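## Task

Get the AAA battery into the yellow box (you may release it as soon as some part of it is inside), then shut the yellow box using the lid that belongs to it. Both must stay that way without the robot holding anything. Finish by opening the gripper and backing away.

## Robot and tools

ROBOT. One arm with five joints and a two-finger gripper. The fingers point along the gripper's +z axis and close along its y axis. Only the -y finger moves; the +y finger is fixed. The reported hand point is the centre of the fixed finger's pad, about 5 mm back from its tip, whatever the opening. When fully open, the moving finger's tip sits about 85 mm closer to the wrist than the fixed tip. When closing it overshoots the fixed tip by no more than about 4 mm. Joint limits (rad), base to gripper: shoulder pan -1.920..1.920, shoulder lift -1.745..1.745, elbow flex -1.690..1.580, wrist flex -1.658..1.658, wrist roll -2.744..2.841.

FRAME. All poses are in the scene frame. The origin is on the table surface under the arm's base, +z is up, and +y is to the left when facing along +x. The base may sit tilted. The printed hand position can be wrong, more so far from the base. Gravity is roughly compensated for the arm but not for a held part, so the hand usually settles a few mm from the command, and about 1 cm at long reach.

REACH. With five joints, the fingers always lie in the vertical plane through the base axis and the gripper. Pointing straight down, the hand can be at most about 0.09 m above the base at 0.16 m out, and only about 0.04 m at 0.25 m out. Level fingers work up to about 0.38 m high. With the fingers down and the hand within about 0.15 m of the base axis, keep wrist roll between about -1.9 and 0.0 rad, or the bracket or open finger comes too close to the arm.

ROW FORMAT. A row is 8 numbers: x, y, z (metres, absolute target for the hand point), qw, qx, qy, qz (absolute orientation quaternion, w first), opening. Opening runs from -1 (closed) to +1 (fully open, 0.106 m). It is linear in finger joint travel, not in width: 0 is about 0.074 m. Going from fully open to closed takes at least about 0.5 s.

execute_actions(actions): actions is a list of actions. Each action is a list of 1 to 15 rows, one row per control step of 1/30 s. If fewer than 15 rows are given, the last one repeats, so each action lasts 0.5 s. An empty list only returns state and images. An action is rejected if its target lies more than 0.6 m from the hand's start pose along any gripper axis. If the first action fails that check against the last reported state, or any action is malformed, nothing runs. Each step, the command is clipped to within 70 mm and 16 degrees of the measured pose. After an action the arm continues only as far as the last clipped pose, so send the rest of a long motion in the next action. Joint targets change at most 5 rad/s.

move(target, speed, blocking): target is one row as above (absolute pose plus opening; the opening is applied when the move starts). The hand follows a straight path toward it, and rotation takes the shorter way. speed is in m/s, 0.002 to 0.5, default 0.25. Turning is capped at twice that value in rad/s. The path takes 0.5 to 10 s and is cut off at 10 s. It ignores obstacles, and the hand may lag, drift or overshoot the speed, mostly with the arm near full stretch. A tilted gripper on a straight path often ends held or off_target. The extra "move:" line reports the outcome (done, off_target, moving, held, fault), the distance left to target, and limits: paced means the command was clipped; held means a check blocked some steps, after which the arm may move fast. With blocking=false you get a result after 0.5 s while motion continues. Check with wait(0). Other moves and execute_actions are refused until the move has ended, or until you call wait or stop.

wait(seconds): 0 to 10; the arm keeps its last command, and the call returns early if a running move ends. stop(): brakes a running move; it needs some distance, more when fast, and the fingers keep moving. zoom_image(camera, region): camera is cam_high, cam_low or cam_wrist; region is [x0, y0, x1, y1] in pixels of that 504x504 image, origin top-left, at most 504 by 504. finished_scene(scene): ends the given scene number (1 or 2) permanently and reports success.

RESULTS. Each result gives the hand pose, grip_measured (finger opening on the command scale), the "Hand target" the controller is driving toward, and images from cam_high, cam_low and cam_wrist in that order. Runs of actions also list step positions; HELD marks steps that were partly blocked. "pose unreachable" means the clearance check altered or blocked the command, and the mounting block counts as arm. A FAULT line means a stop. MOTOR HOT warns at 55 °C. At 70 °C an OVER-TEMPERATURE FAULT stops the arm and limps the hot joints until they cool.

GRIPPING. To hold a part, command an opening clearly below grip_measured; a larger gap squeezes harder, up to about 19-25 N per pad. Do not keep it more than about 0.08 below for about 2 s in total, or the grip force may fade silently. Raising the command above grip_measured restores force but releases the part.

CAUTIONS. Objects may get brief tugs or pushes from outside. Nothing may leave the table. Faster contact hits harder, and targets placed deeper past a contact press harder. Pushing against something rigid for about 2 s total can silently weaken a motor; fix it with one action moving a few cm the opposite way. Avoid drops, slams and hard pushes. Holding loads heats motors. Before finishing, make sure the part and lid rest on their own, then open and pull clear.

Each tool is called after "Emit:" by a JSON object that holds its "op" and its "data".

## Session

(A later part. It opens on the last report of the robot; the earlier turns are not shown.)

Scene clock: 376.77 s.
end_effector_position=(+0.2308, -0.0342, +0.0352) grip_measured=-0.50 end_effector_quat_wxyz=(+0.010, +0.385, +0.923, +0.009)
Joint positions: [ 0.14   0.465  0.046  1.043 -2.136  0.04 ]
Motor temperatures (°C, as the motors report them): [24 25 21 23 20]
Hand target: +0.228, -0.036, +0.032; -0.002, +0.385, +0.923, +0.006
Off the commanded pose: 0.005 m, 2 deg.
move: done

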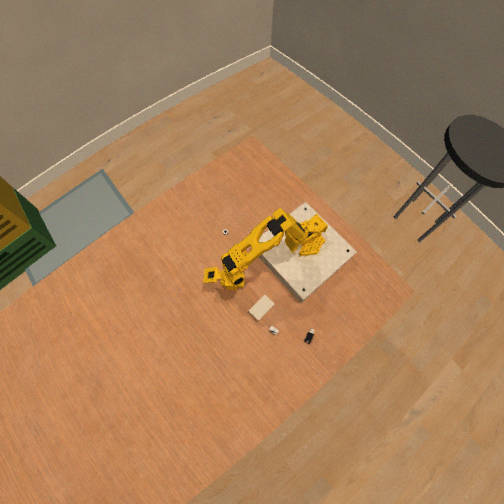

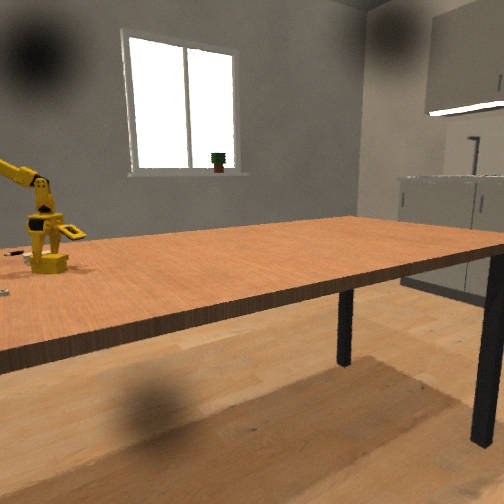

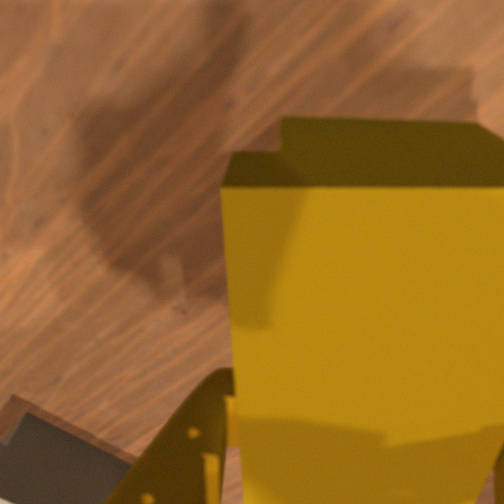

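Emit:
{"op": "move", "data": {"target": [0.227,-0.039,0.032,0,0.385,0.923,0,-0.62], "speed": 0.01}}

Emit:
{"op": "move", "data": {"target": [0.227,-0.039,0.021,0,0.385,0.923,0,-0.62], "speed": 0.01}}

Emit:
{"op": "zoom_image", "data": {"camera": "cam_low", "region": [0, 200, 110, 300]}}

Scene clock: 389.47 s.
end_effector_position=(+0.2302, -0.0373, +0.0351) grip_measured=-0.50 end_effector_quat_wxyz=(+0.010, +0.385, +0.923, +0.008)
Joint positions: [ 0.154  0.465  0.046  1.043 -2.123  0.04 ]
Motor temperatures (°C, as the motors report them): [24 25 21 23 20]
Hand target: +0.227, -0.039, +0.032; -0.001, +0.385, +0.923, +0.006
Off the commanded pose: 0.005 m, 1 deg.
move: done

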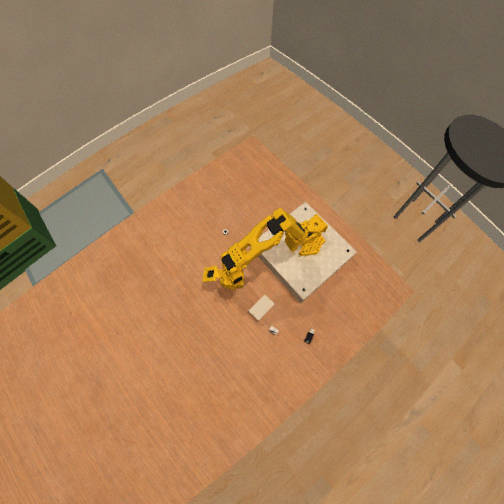

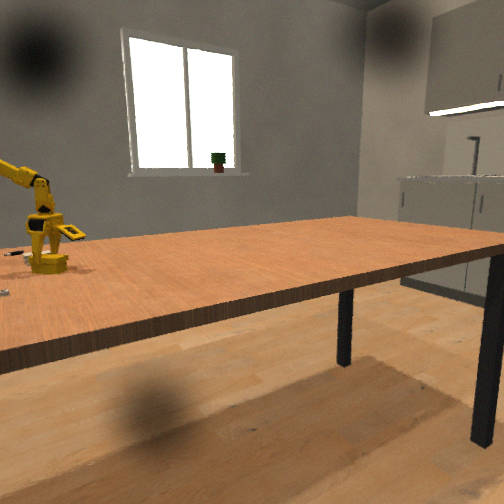

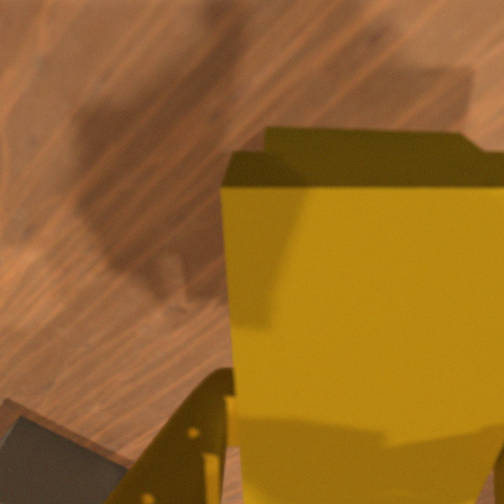

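Scene clock: 391.13 s.
end_effector_position=(+0.2311, -0.0378, +0.0322) grip_measured=-0.50 end_effector_quat_wxyz=(+0.011, +0.385, +0.923, +0.009)
Joint positions: [ 0.155  0.48   0.046  1.024 -2.123  0.04 ]
Motor temperatures (°C, as the motors report them): [24 25 21 23 20]
Hand target: +0.227, -0.039, +0.021; -0.002, +0.386, +0.923, +0.006
Off the commanded pose: 0.012 m, 2 deg.
move: off_target

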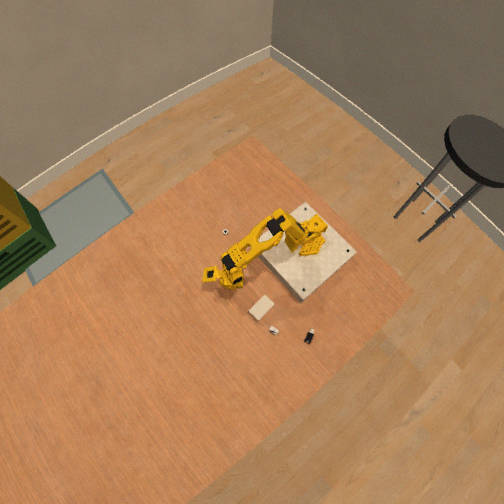

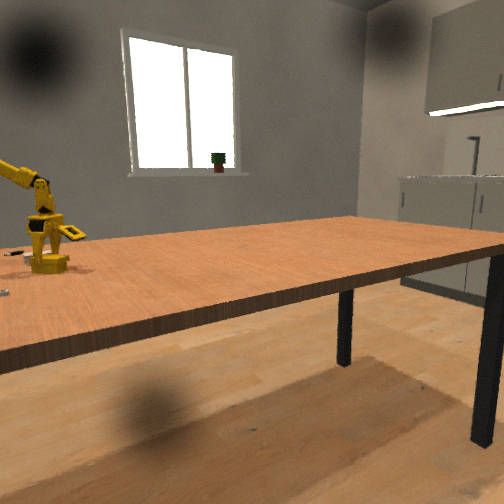

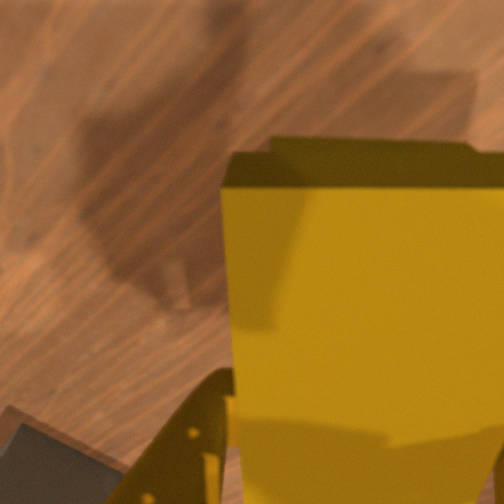

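Region (0, 200, 110, 300) of cam_low's 504x504 image, scaled by 4.582, with more detail than that image has; it fills the top 458 rows of this view, and the rest is white.

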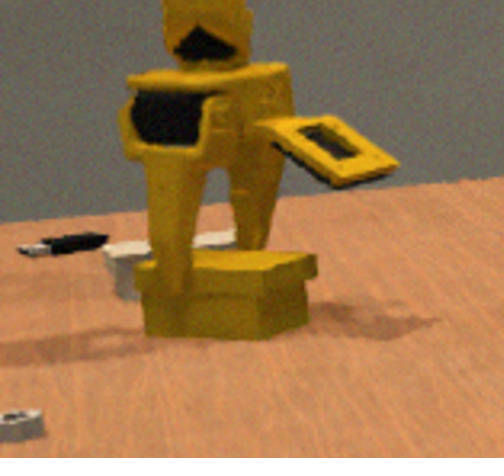

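Emit:
{"op": "move", "data": {"target": [0.2245,-0.035,0.034,0,0.385,0.923,0,-0.62], "speed": 0.01}}

Emit:
{"op": "move", "data": {"target": [0.2245,-0.036,0.021,0,0.385,0.923,0,-0.62], "speed": 0.01}}

Emit:
{"op": "zoom_image", "data": {"camera": "cam_low", "region": [0, 200, 110, 300]}}

Scene clock: 411.10 s.
end_effector_position=(+0.2289, -0.0374, +0.0339) grip_measured=-0.50 end_effector_quat_wxyz=(+0.008, +0.385, +0.923, +0.008)
Joint positions: [ 0.155  0.463  0.059  1.035 -2.123  0.04 ]
Motor temperatures (°C, as the motors report them): [24 25 21 23 20]
Hand target: +0.225, -0.035, +0.034; -0.001, +0.385, +0.923, +0.006
Off the commanded pose: 0.005 m, 1 deg.
move: done

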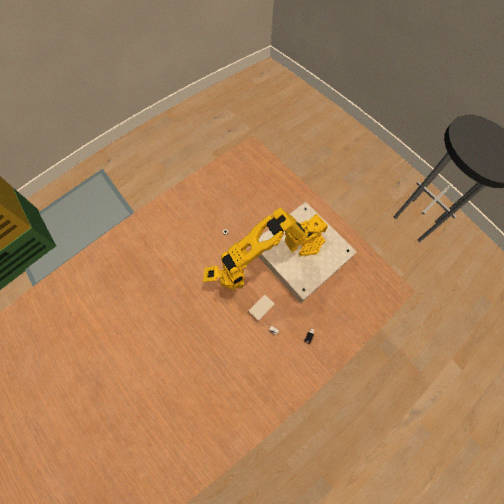

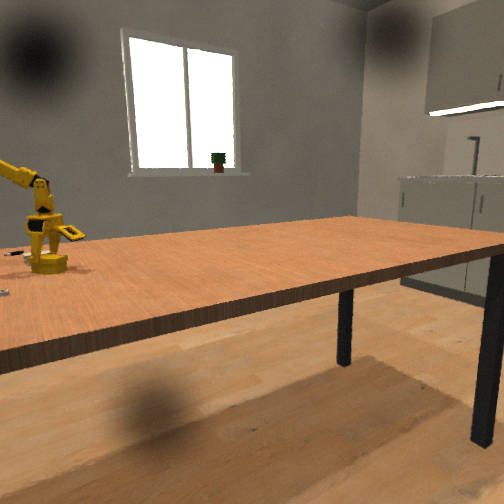

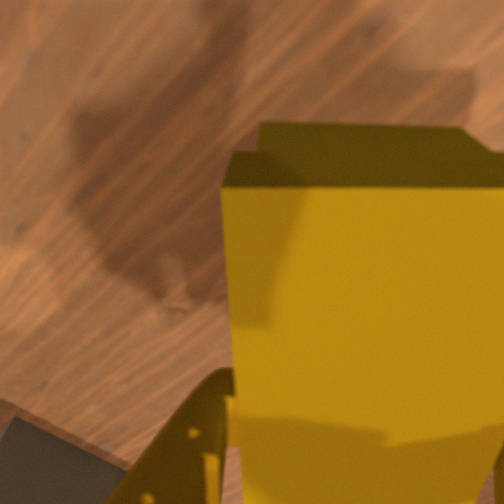

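Scene clock: 412.70 s.
end_effector_position=(+0.2307, -0.0378, +0.0324) grip_measured=-0.50 end_effector_quat_wxyz=(+0.017, +0.385, +0.923, +0.010)
Joint positions: [ 0.155  0.463  0.073  1.004 -2.123  0.04 ]
Motor temperatures (°C, as the motors report them): [24 25 21 23 20]
Hand target: +0.224, -0.036, +0.022; -0.002, +0.385, +0.923, +0.006
Off the commanded pose: 0.013 m, 2 deg.
move: off_target

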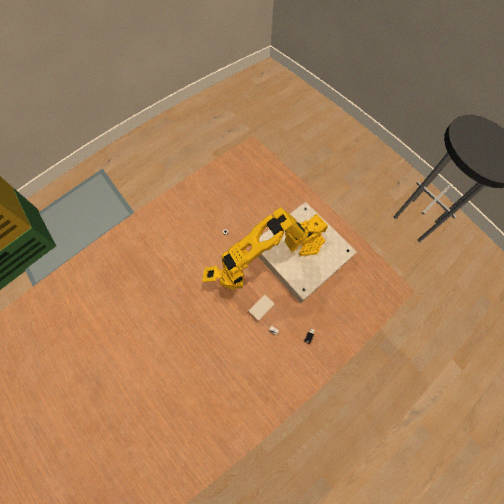

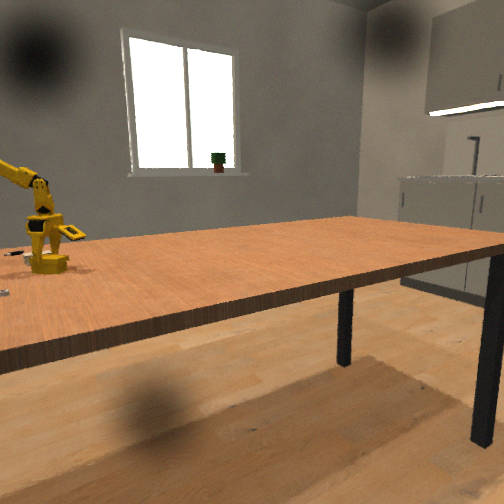

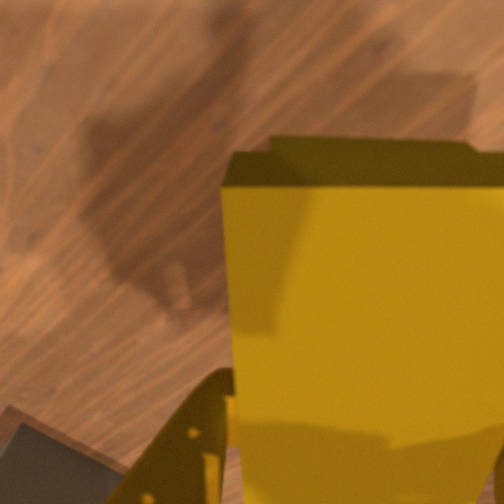

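Region (0, 200, 110, 300) of cam_low's 504x504 image, scaled by 4.582, with more detail than that image has; it fills the top 458 rows of this view, and the rest is white.

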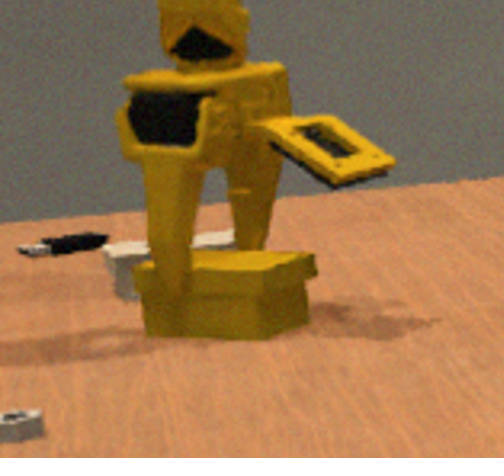

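Emit:
{"op": "move", "data": {"target": [0.2215,-0.033,0.036,0,0.385,0.923,0,-0.62], "speed": 0.01}}

Emit:
{"op": "move", "data": {"target": [0.2205,-0.033,0.022,0,0.385,0.923,0,-0.62], "speed": 0.01}}

Emit:
{"op": "zoom_image", "data": {"camera": "cam_low", "region": [0, 200, 110, 300]}}

Scene clock: 421.10 s.
end_effector_position=(+0.2253, -0.0354, +0.0353) grip_measured=-0.50 end_effector_quat_wxyz=(+0.006, +0.385, +0.923, +0.008)
Joint positions: [ 0.149  0.433  0.097  1.032 -2.127  0.04 ]
Motor temperatures (°C, as the motors report them): [24 25 21 23 20]
Hand target: +0.222, -0.033, +0.036; -0.001, +0.385, +0.923, +0.006
Off the commanded pose: 0.004 m, 1 deg.
move: done

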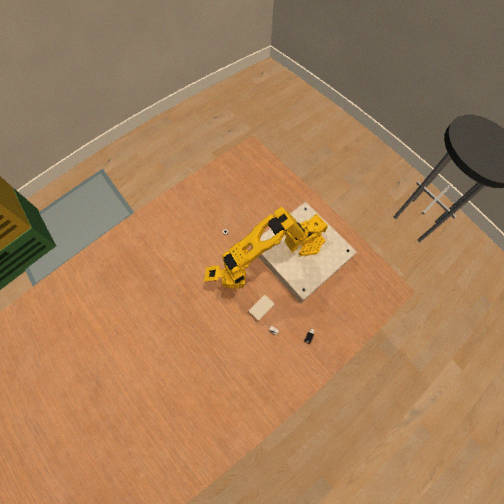

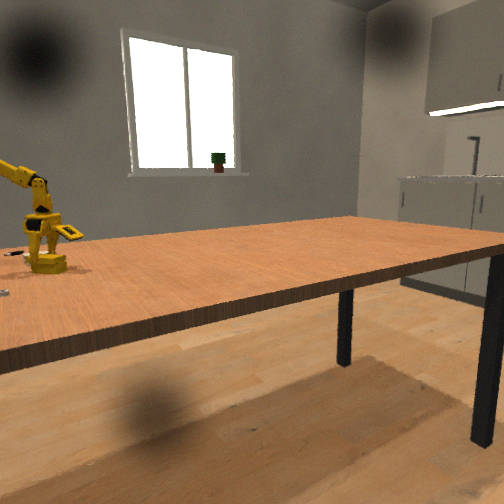

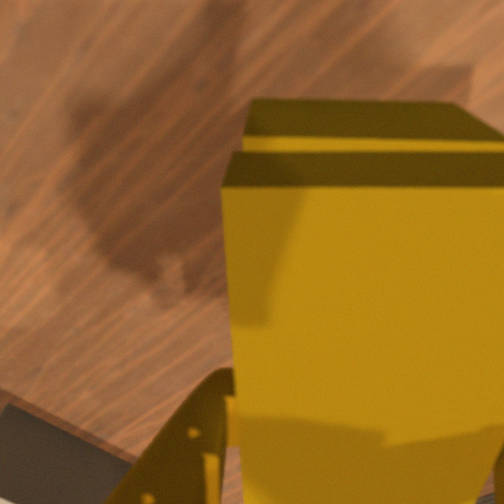

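Scene clock: 422.73 s.
end_effector_position=(+0.2264, -0.0355, +0.0321) grip_measured=-0.50 end_effector_quat_wxyz=(+0.015, +0.385, +0.923, +0.010)
Joint positions: [ 0.149  0.433  0.125  0.986 -2.127  0.04 ]
Motor temperatures (°C, as the motors report them): [24 25 21 23 20]
Hand target: +0.220, -0.033, +0.022; -0.002, +0.385, +0.923, +0.006
Off the commanded pose: 0.012 m, 2 deg.
move: off_target

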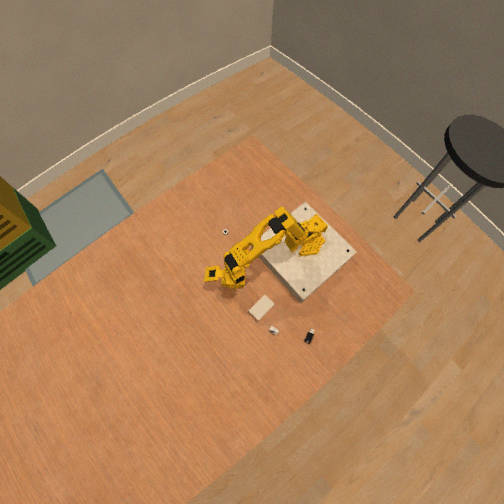

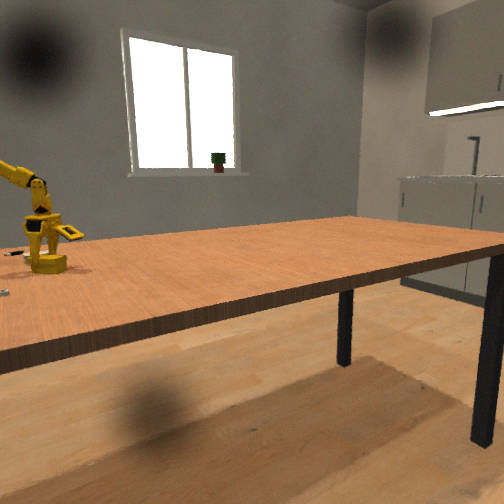

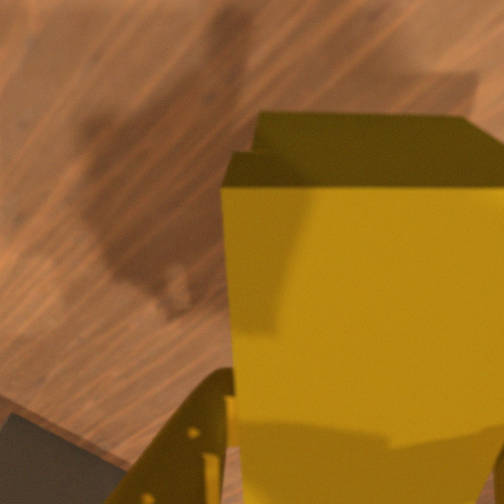

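Region (0, 200, 110, 300) of cam_low's 504x504 image, scaled by 4.582, with more detail than that image has; it fills the top 458 rows of this view, and the rest is white.

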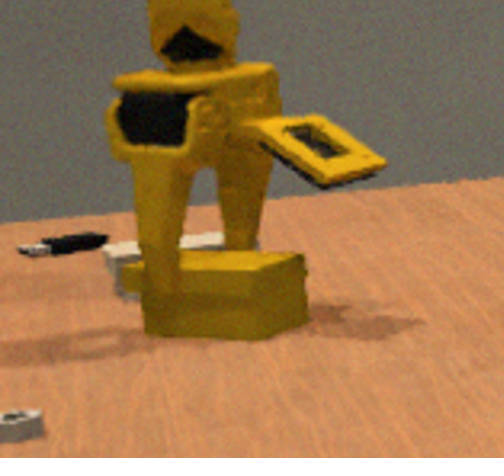

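Emit:
{"op": "move", "data": {"target": [0.2245,-0.0345,0.037,0,0.385,0.923,0,-0.62], "speed": 0.02}}

Emit:
{"op": "move", "data": {"target": [0.2245,-0.0345,0.012,0,0.385,0.923,0,-0.62], "speed": 0.012}}

Emit:
{"op": "zoom_image", "data": {"camera": "cam_low", "region": [0,200,160,350]}}

Scene clock: 446.30 s.
end_effector_position=(+0.2251, -0.0354, +0.0376) grip_measured=-0.50 end_effector_quat_wxyz=(+0.004, +0.385, +0.923, +0.007)
Joint positions: [ 0.149  0.428  0.085  1.053 -2.127  0.04 ]
Motor temperatures (°C, as the motors report them): [24 25 21 23 20]
Hand target: +0.224, -0.034, +0.037; -0.001, +0.385, +0.923, +0.006
Off the commanded pose: 0.001 m, 1 deg.
move: done

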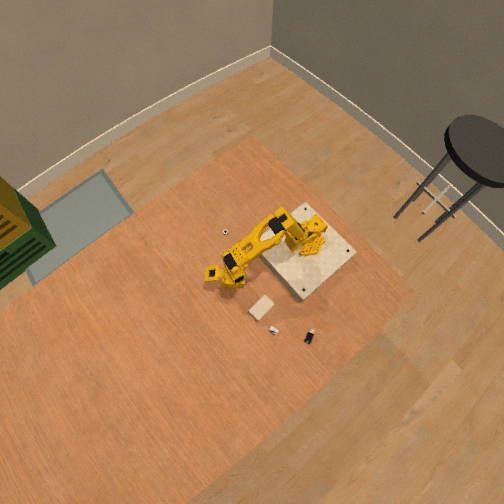

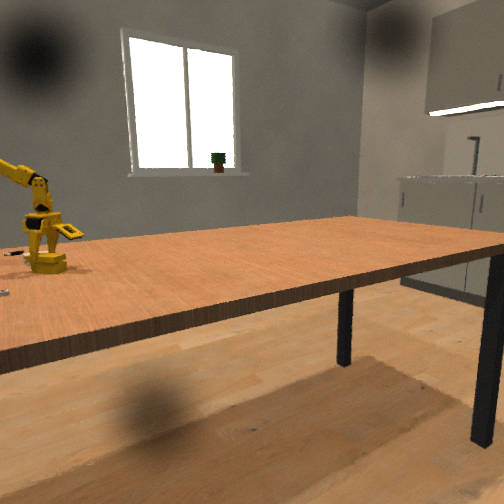

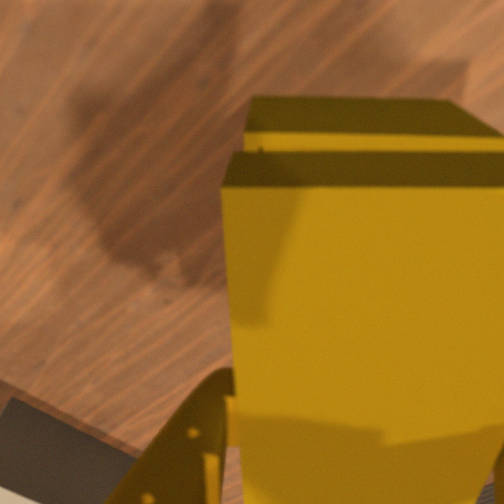

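Scene clock: 448.67 s.
end_effector_position=(+0.2289, -0.0359, +0.0222) grip_measured=-0.50 end_effector_quat_wxyz=(+0.011, +0.385, +0.923, +0.009)
Joint positions: [ 0.149  0.506  0.088  0.958 -2.127  0.04 ]
Motor temperatures (°C, as the motors report them): [24 25 21 23 20]
Hand target: +0.225, -0.035, +0.012; -0.002, +0.385, +0.923, +0.006
Off the commanded pose: 0.011 m, 2 deg.
move: off_target

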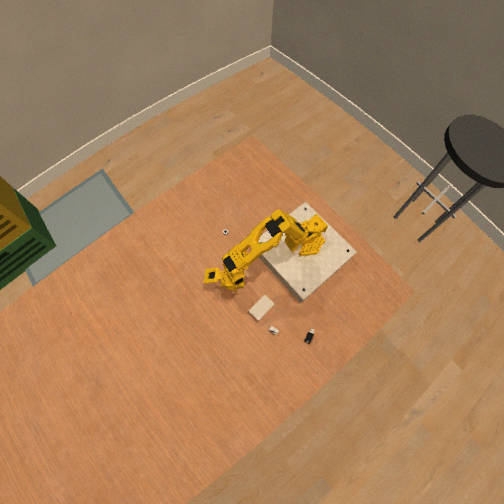

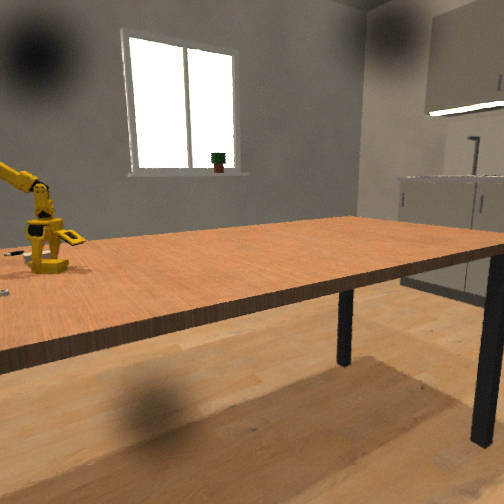

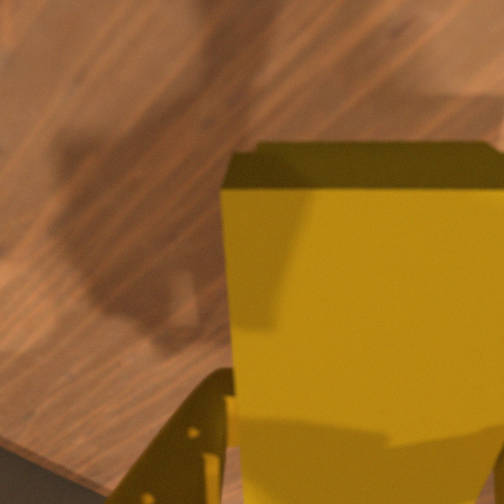

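Region (0, 200, 160, 350) of cam_low's 504x504 image, scaled by 3.150, with more detail than that image has; it fills the top 472 rows of this view, and the rest is white.

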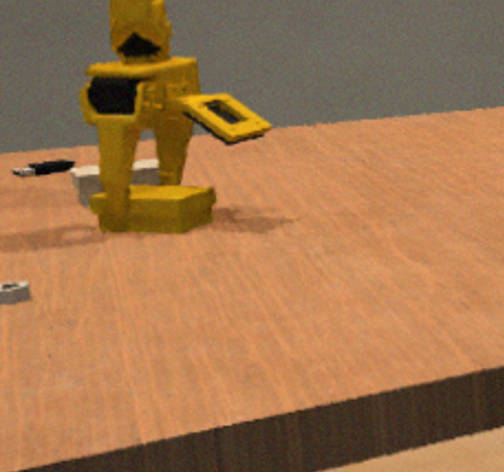

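It's going on. Press further.

Emit:
{"op": "move", "data": {"target": [0.222,-0.0345,0.004,0,0.385,0.923,0,-0.62], "speed": 0.012}}

Emit:
{"op": "move", "data": {"target": [0.225,-0.035,0.012,0,0.385,0.923,0,0.2], "speed": 0.02}}

Emit:
{"op": "move", "data": {"target": [0.225,-0.035,0.07,0,0.385,0.923,0,0.2], "speed": 0.08}}

Emit:
{"op": "zoom_image", "data": {"camera": "cam_low", "region": [0,200,110,300]}}

Scene clock: 457.07 s.
end_effector_position=(+0.2309, -0.0362, +0.0212) grip_measured=-0.50 end_effector_quat_wxyz=(+0.021, +0.385, +0.923, +0.011)
Joint positions: [ 0.149  0.502  0.106  0.923 -2.127  0.04 ]
Motor temperatures (°C, as the motors report them): [24 25 21 23 20]
Hand target: +0.222, -0.034, +0.006; -0.001, +0.385, +0.923, +0.006
Off the commanded pose: 0.019 m, 3 deg.
move: off_target

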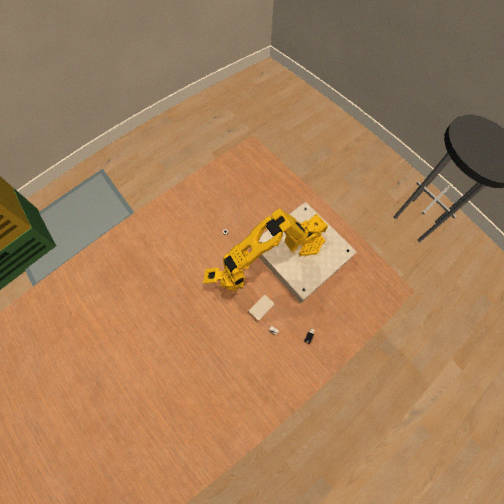

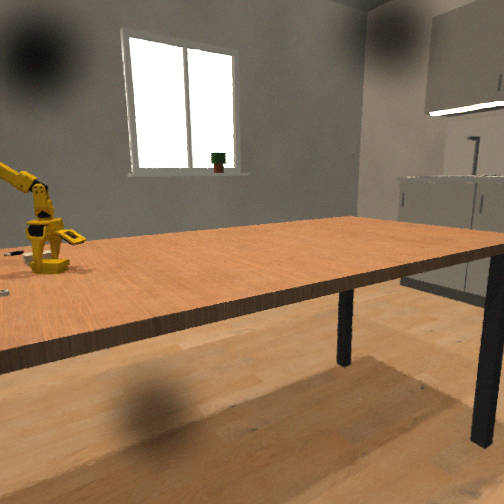

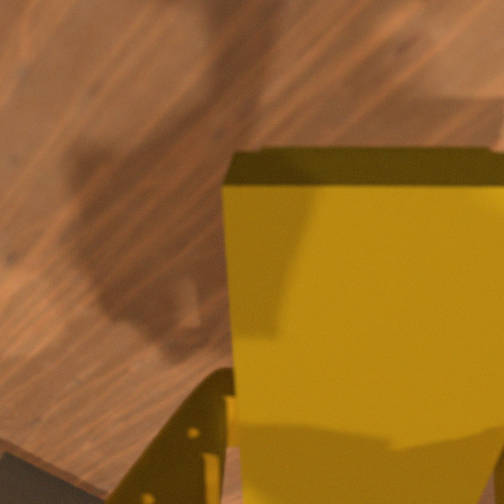

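Scene clock: 458.47 s.
end_effector_position=(+0.2282, -0.0357, +0.0156) grip_measured=+0.19 end_effector_quat_wxyz=(+0.011, +0.385, +0.923, +0.009)
Joint positions: [ 0.149  0.532  0.102  0.918 -2.127  0.084]
Motor temperatures (°C, as the motors report them): [24 25 21 23 20]
Hand target: +0.225, -0.035, +0.012; -0.002, +0.385, +0.923, +0.006
Off the commanded pose: 0.005 m, 2 deg.
move: done

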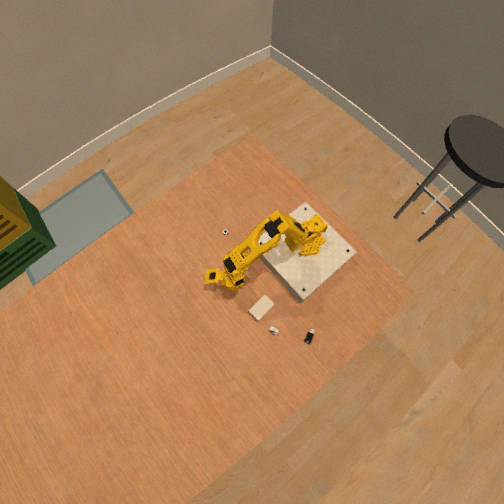

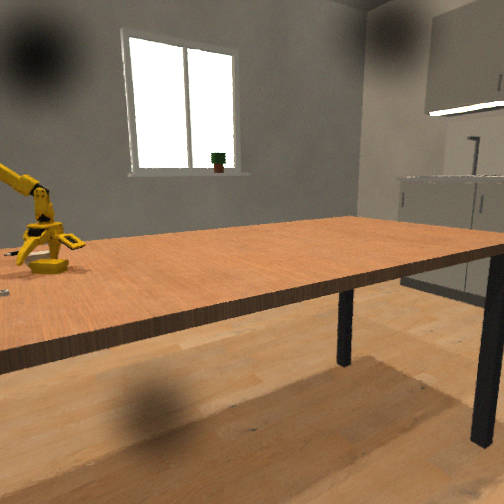

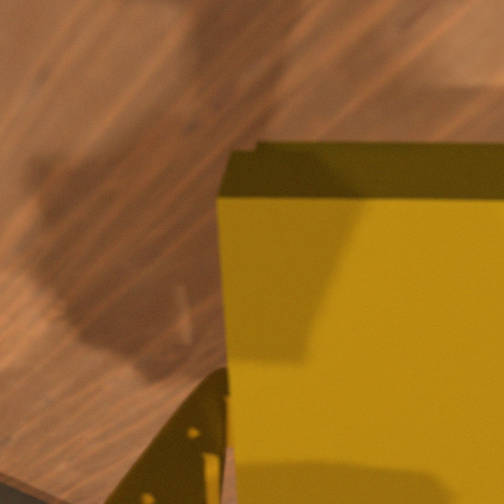

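Scene clock: 459.50 s.
end_effector_position=(+0.2227, -0.0353, +0.0663) grip_measured=+0.19 end_effector_quat_wxyz=(-0.006, +0.385, +0.923, +0.005)
Joint positions: [ 0.149  0.341 -0.01   1.256 -2.127  0.084]
Motor temperatures (°C, as the motors report them): [24 25 21 23 20]
Hand target: +0.224, -0.035, +0.070; -0.002, +0.385, +0.923, +0.006
Off the commanded pose: 0.004 m, 1 deg.
move: done

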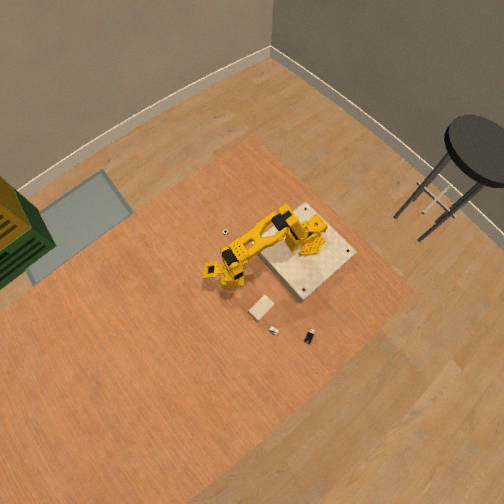

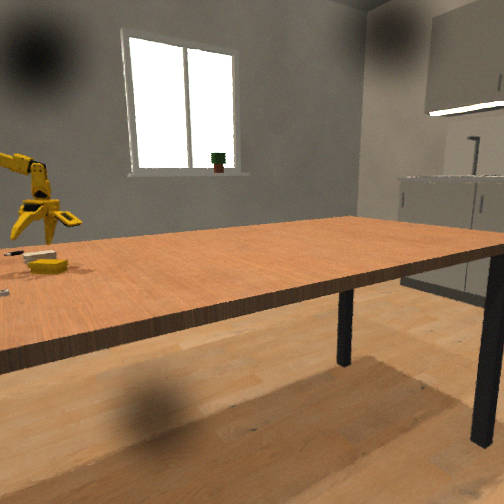

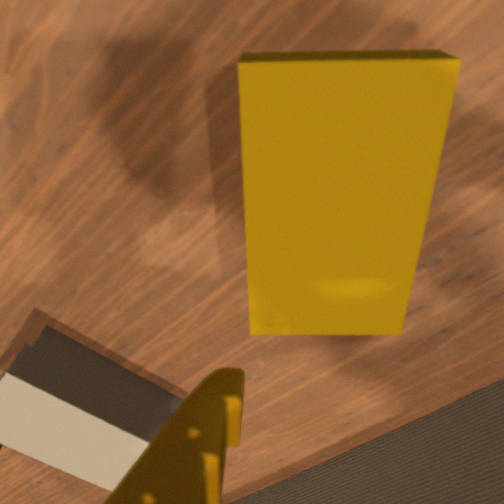

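Region (0, 200, 110, 300) of cam_low's 504x504 image, scaled by 4.582, with more detail than that image has; it fills the top 458 rows of this view, and the rest is white.

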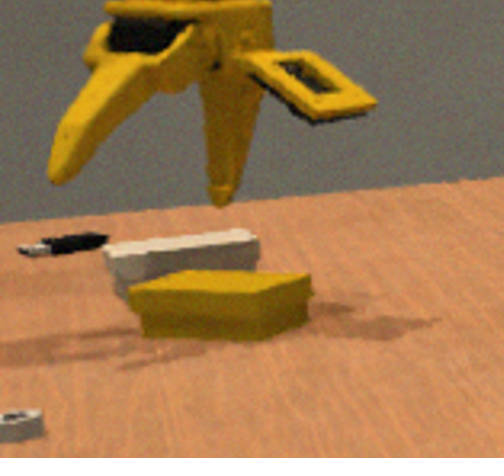

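Emit:
{"op": "finished_scene", "data": {"scene": 1}}

The scene is finished: the task was done.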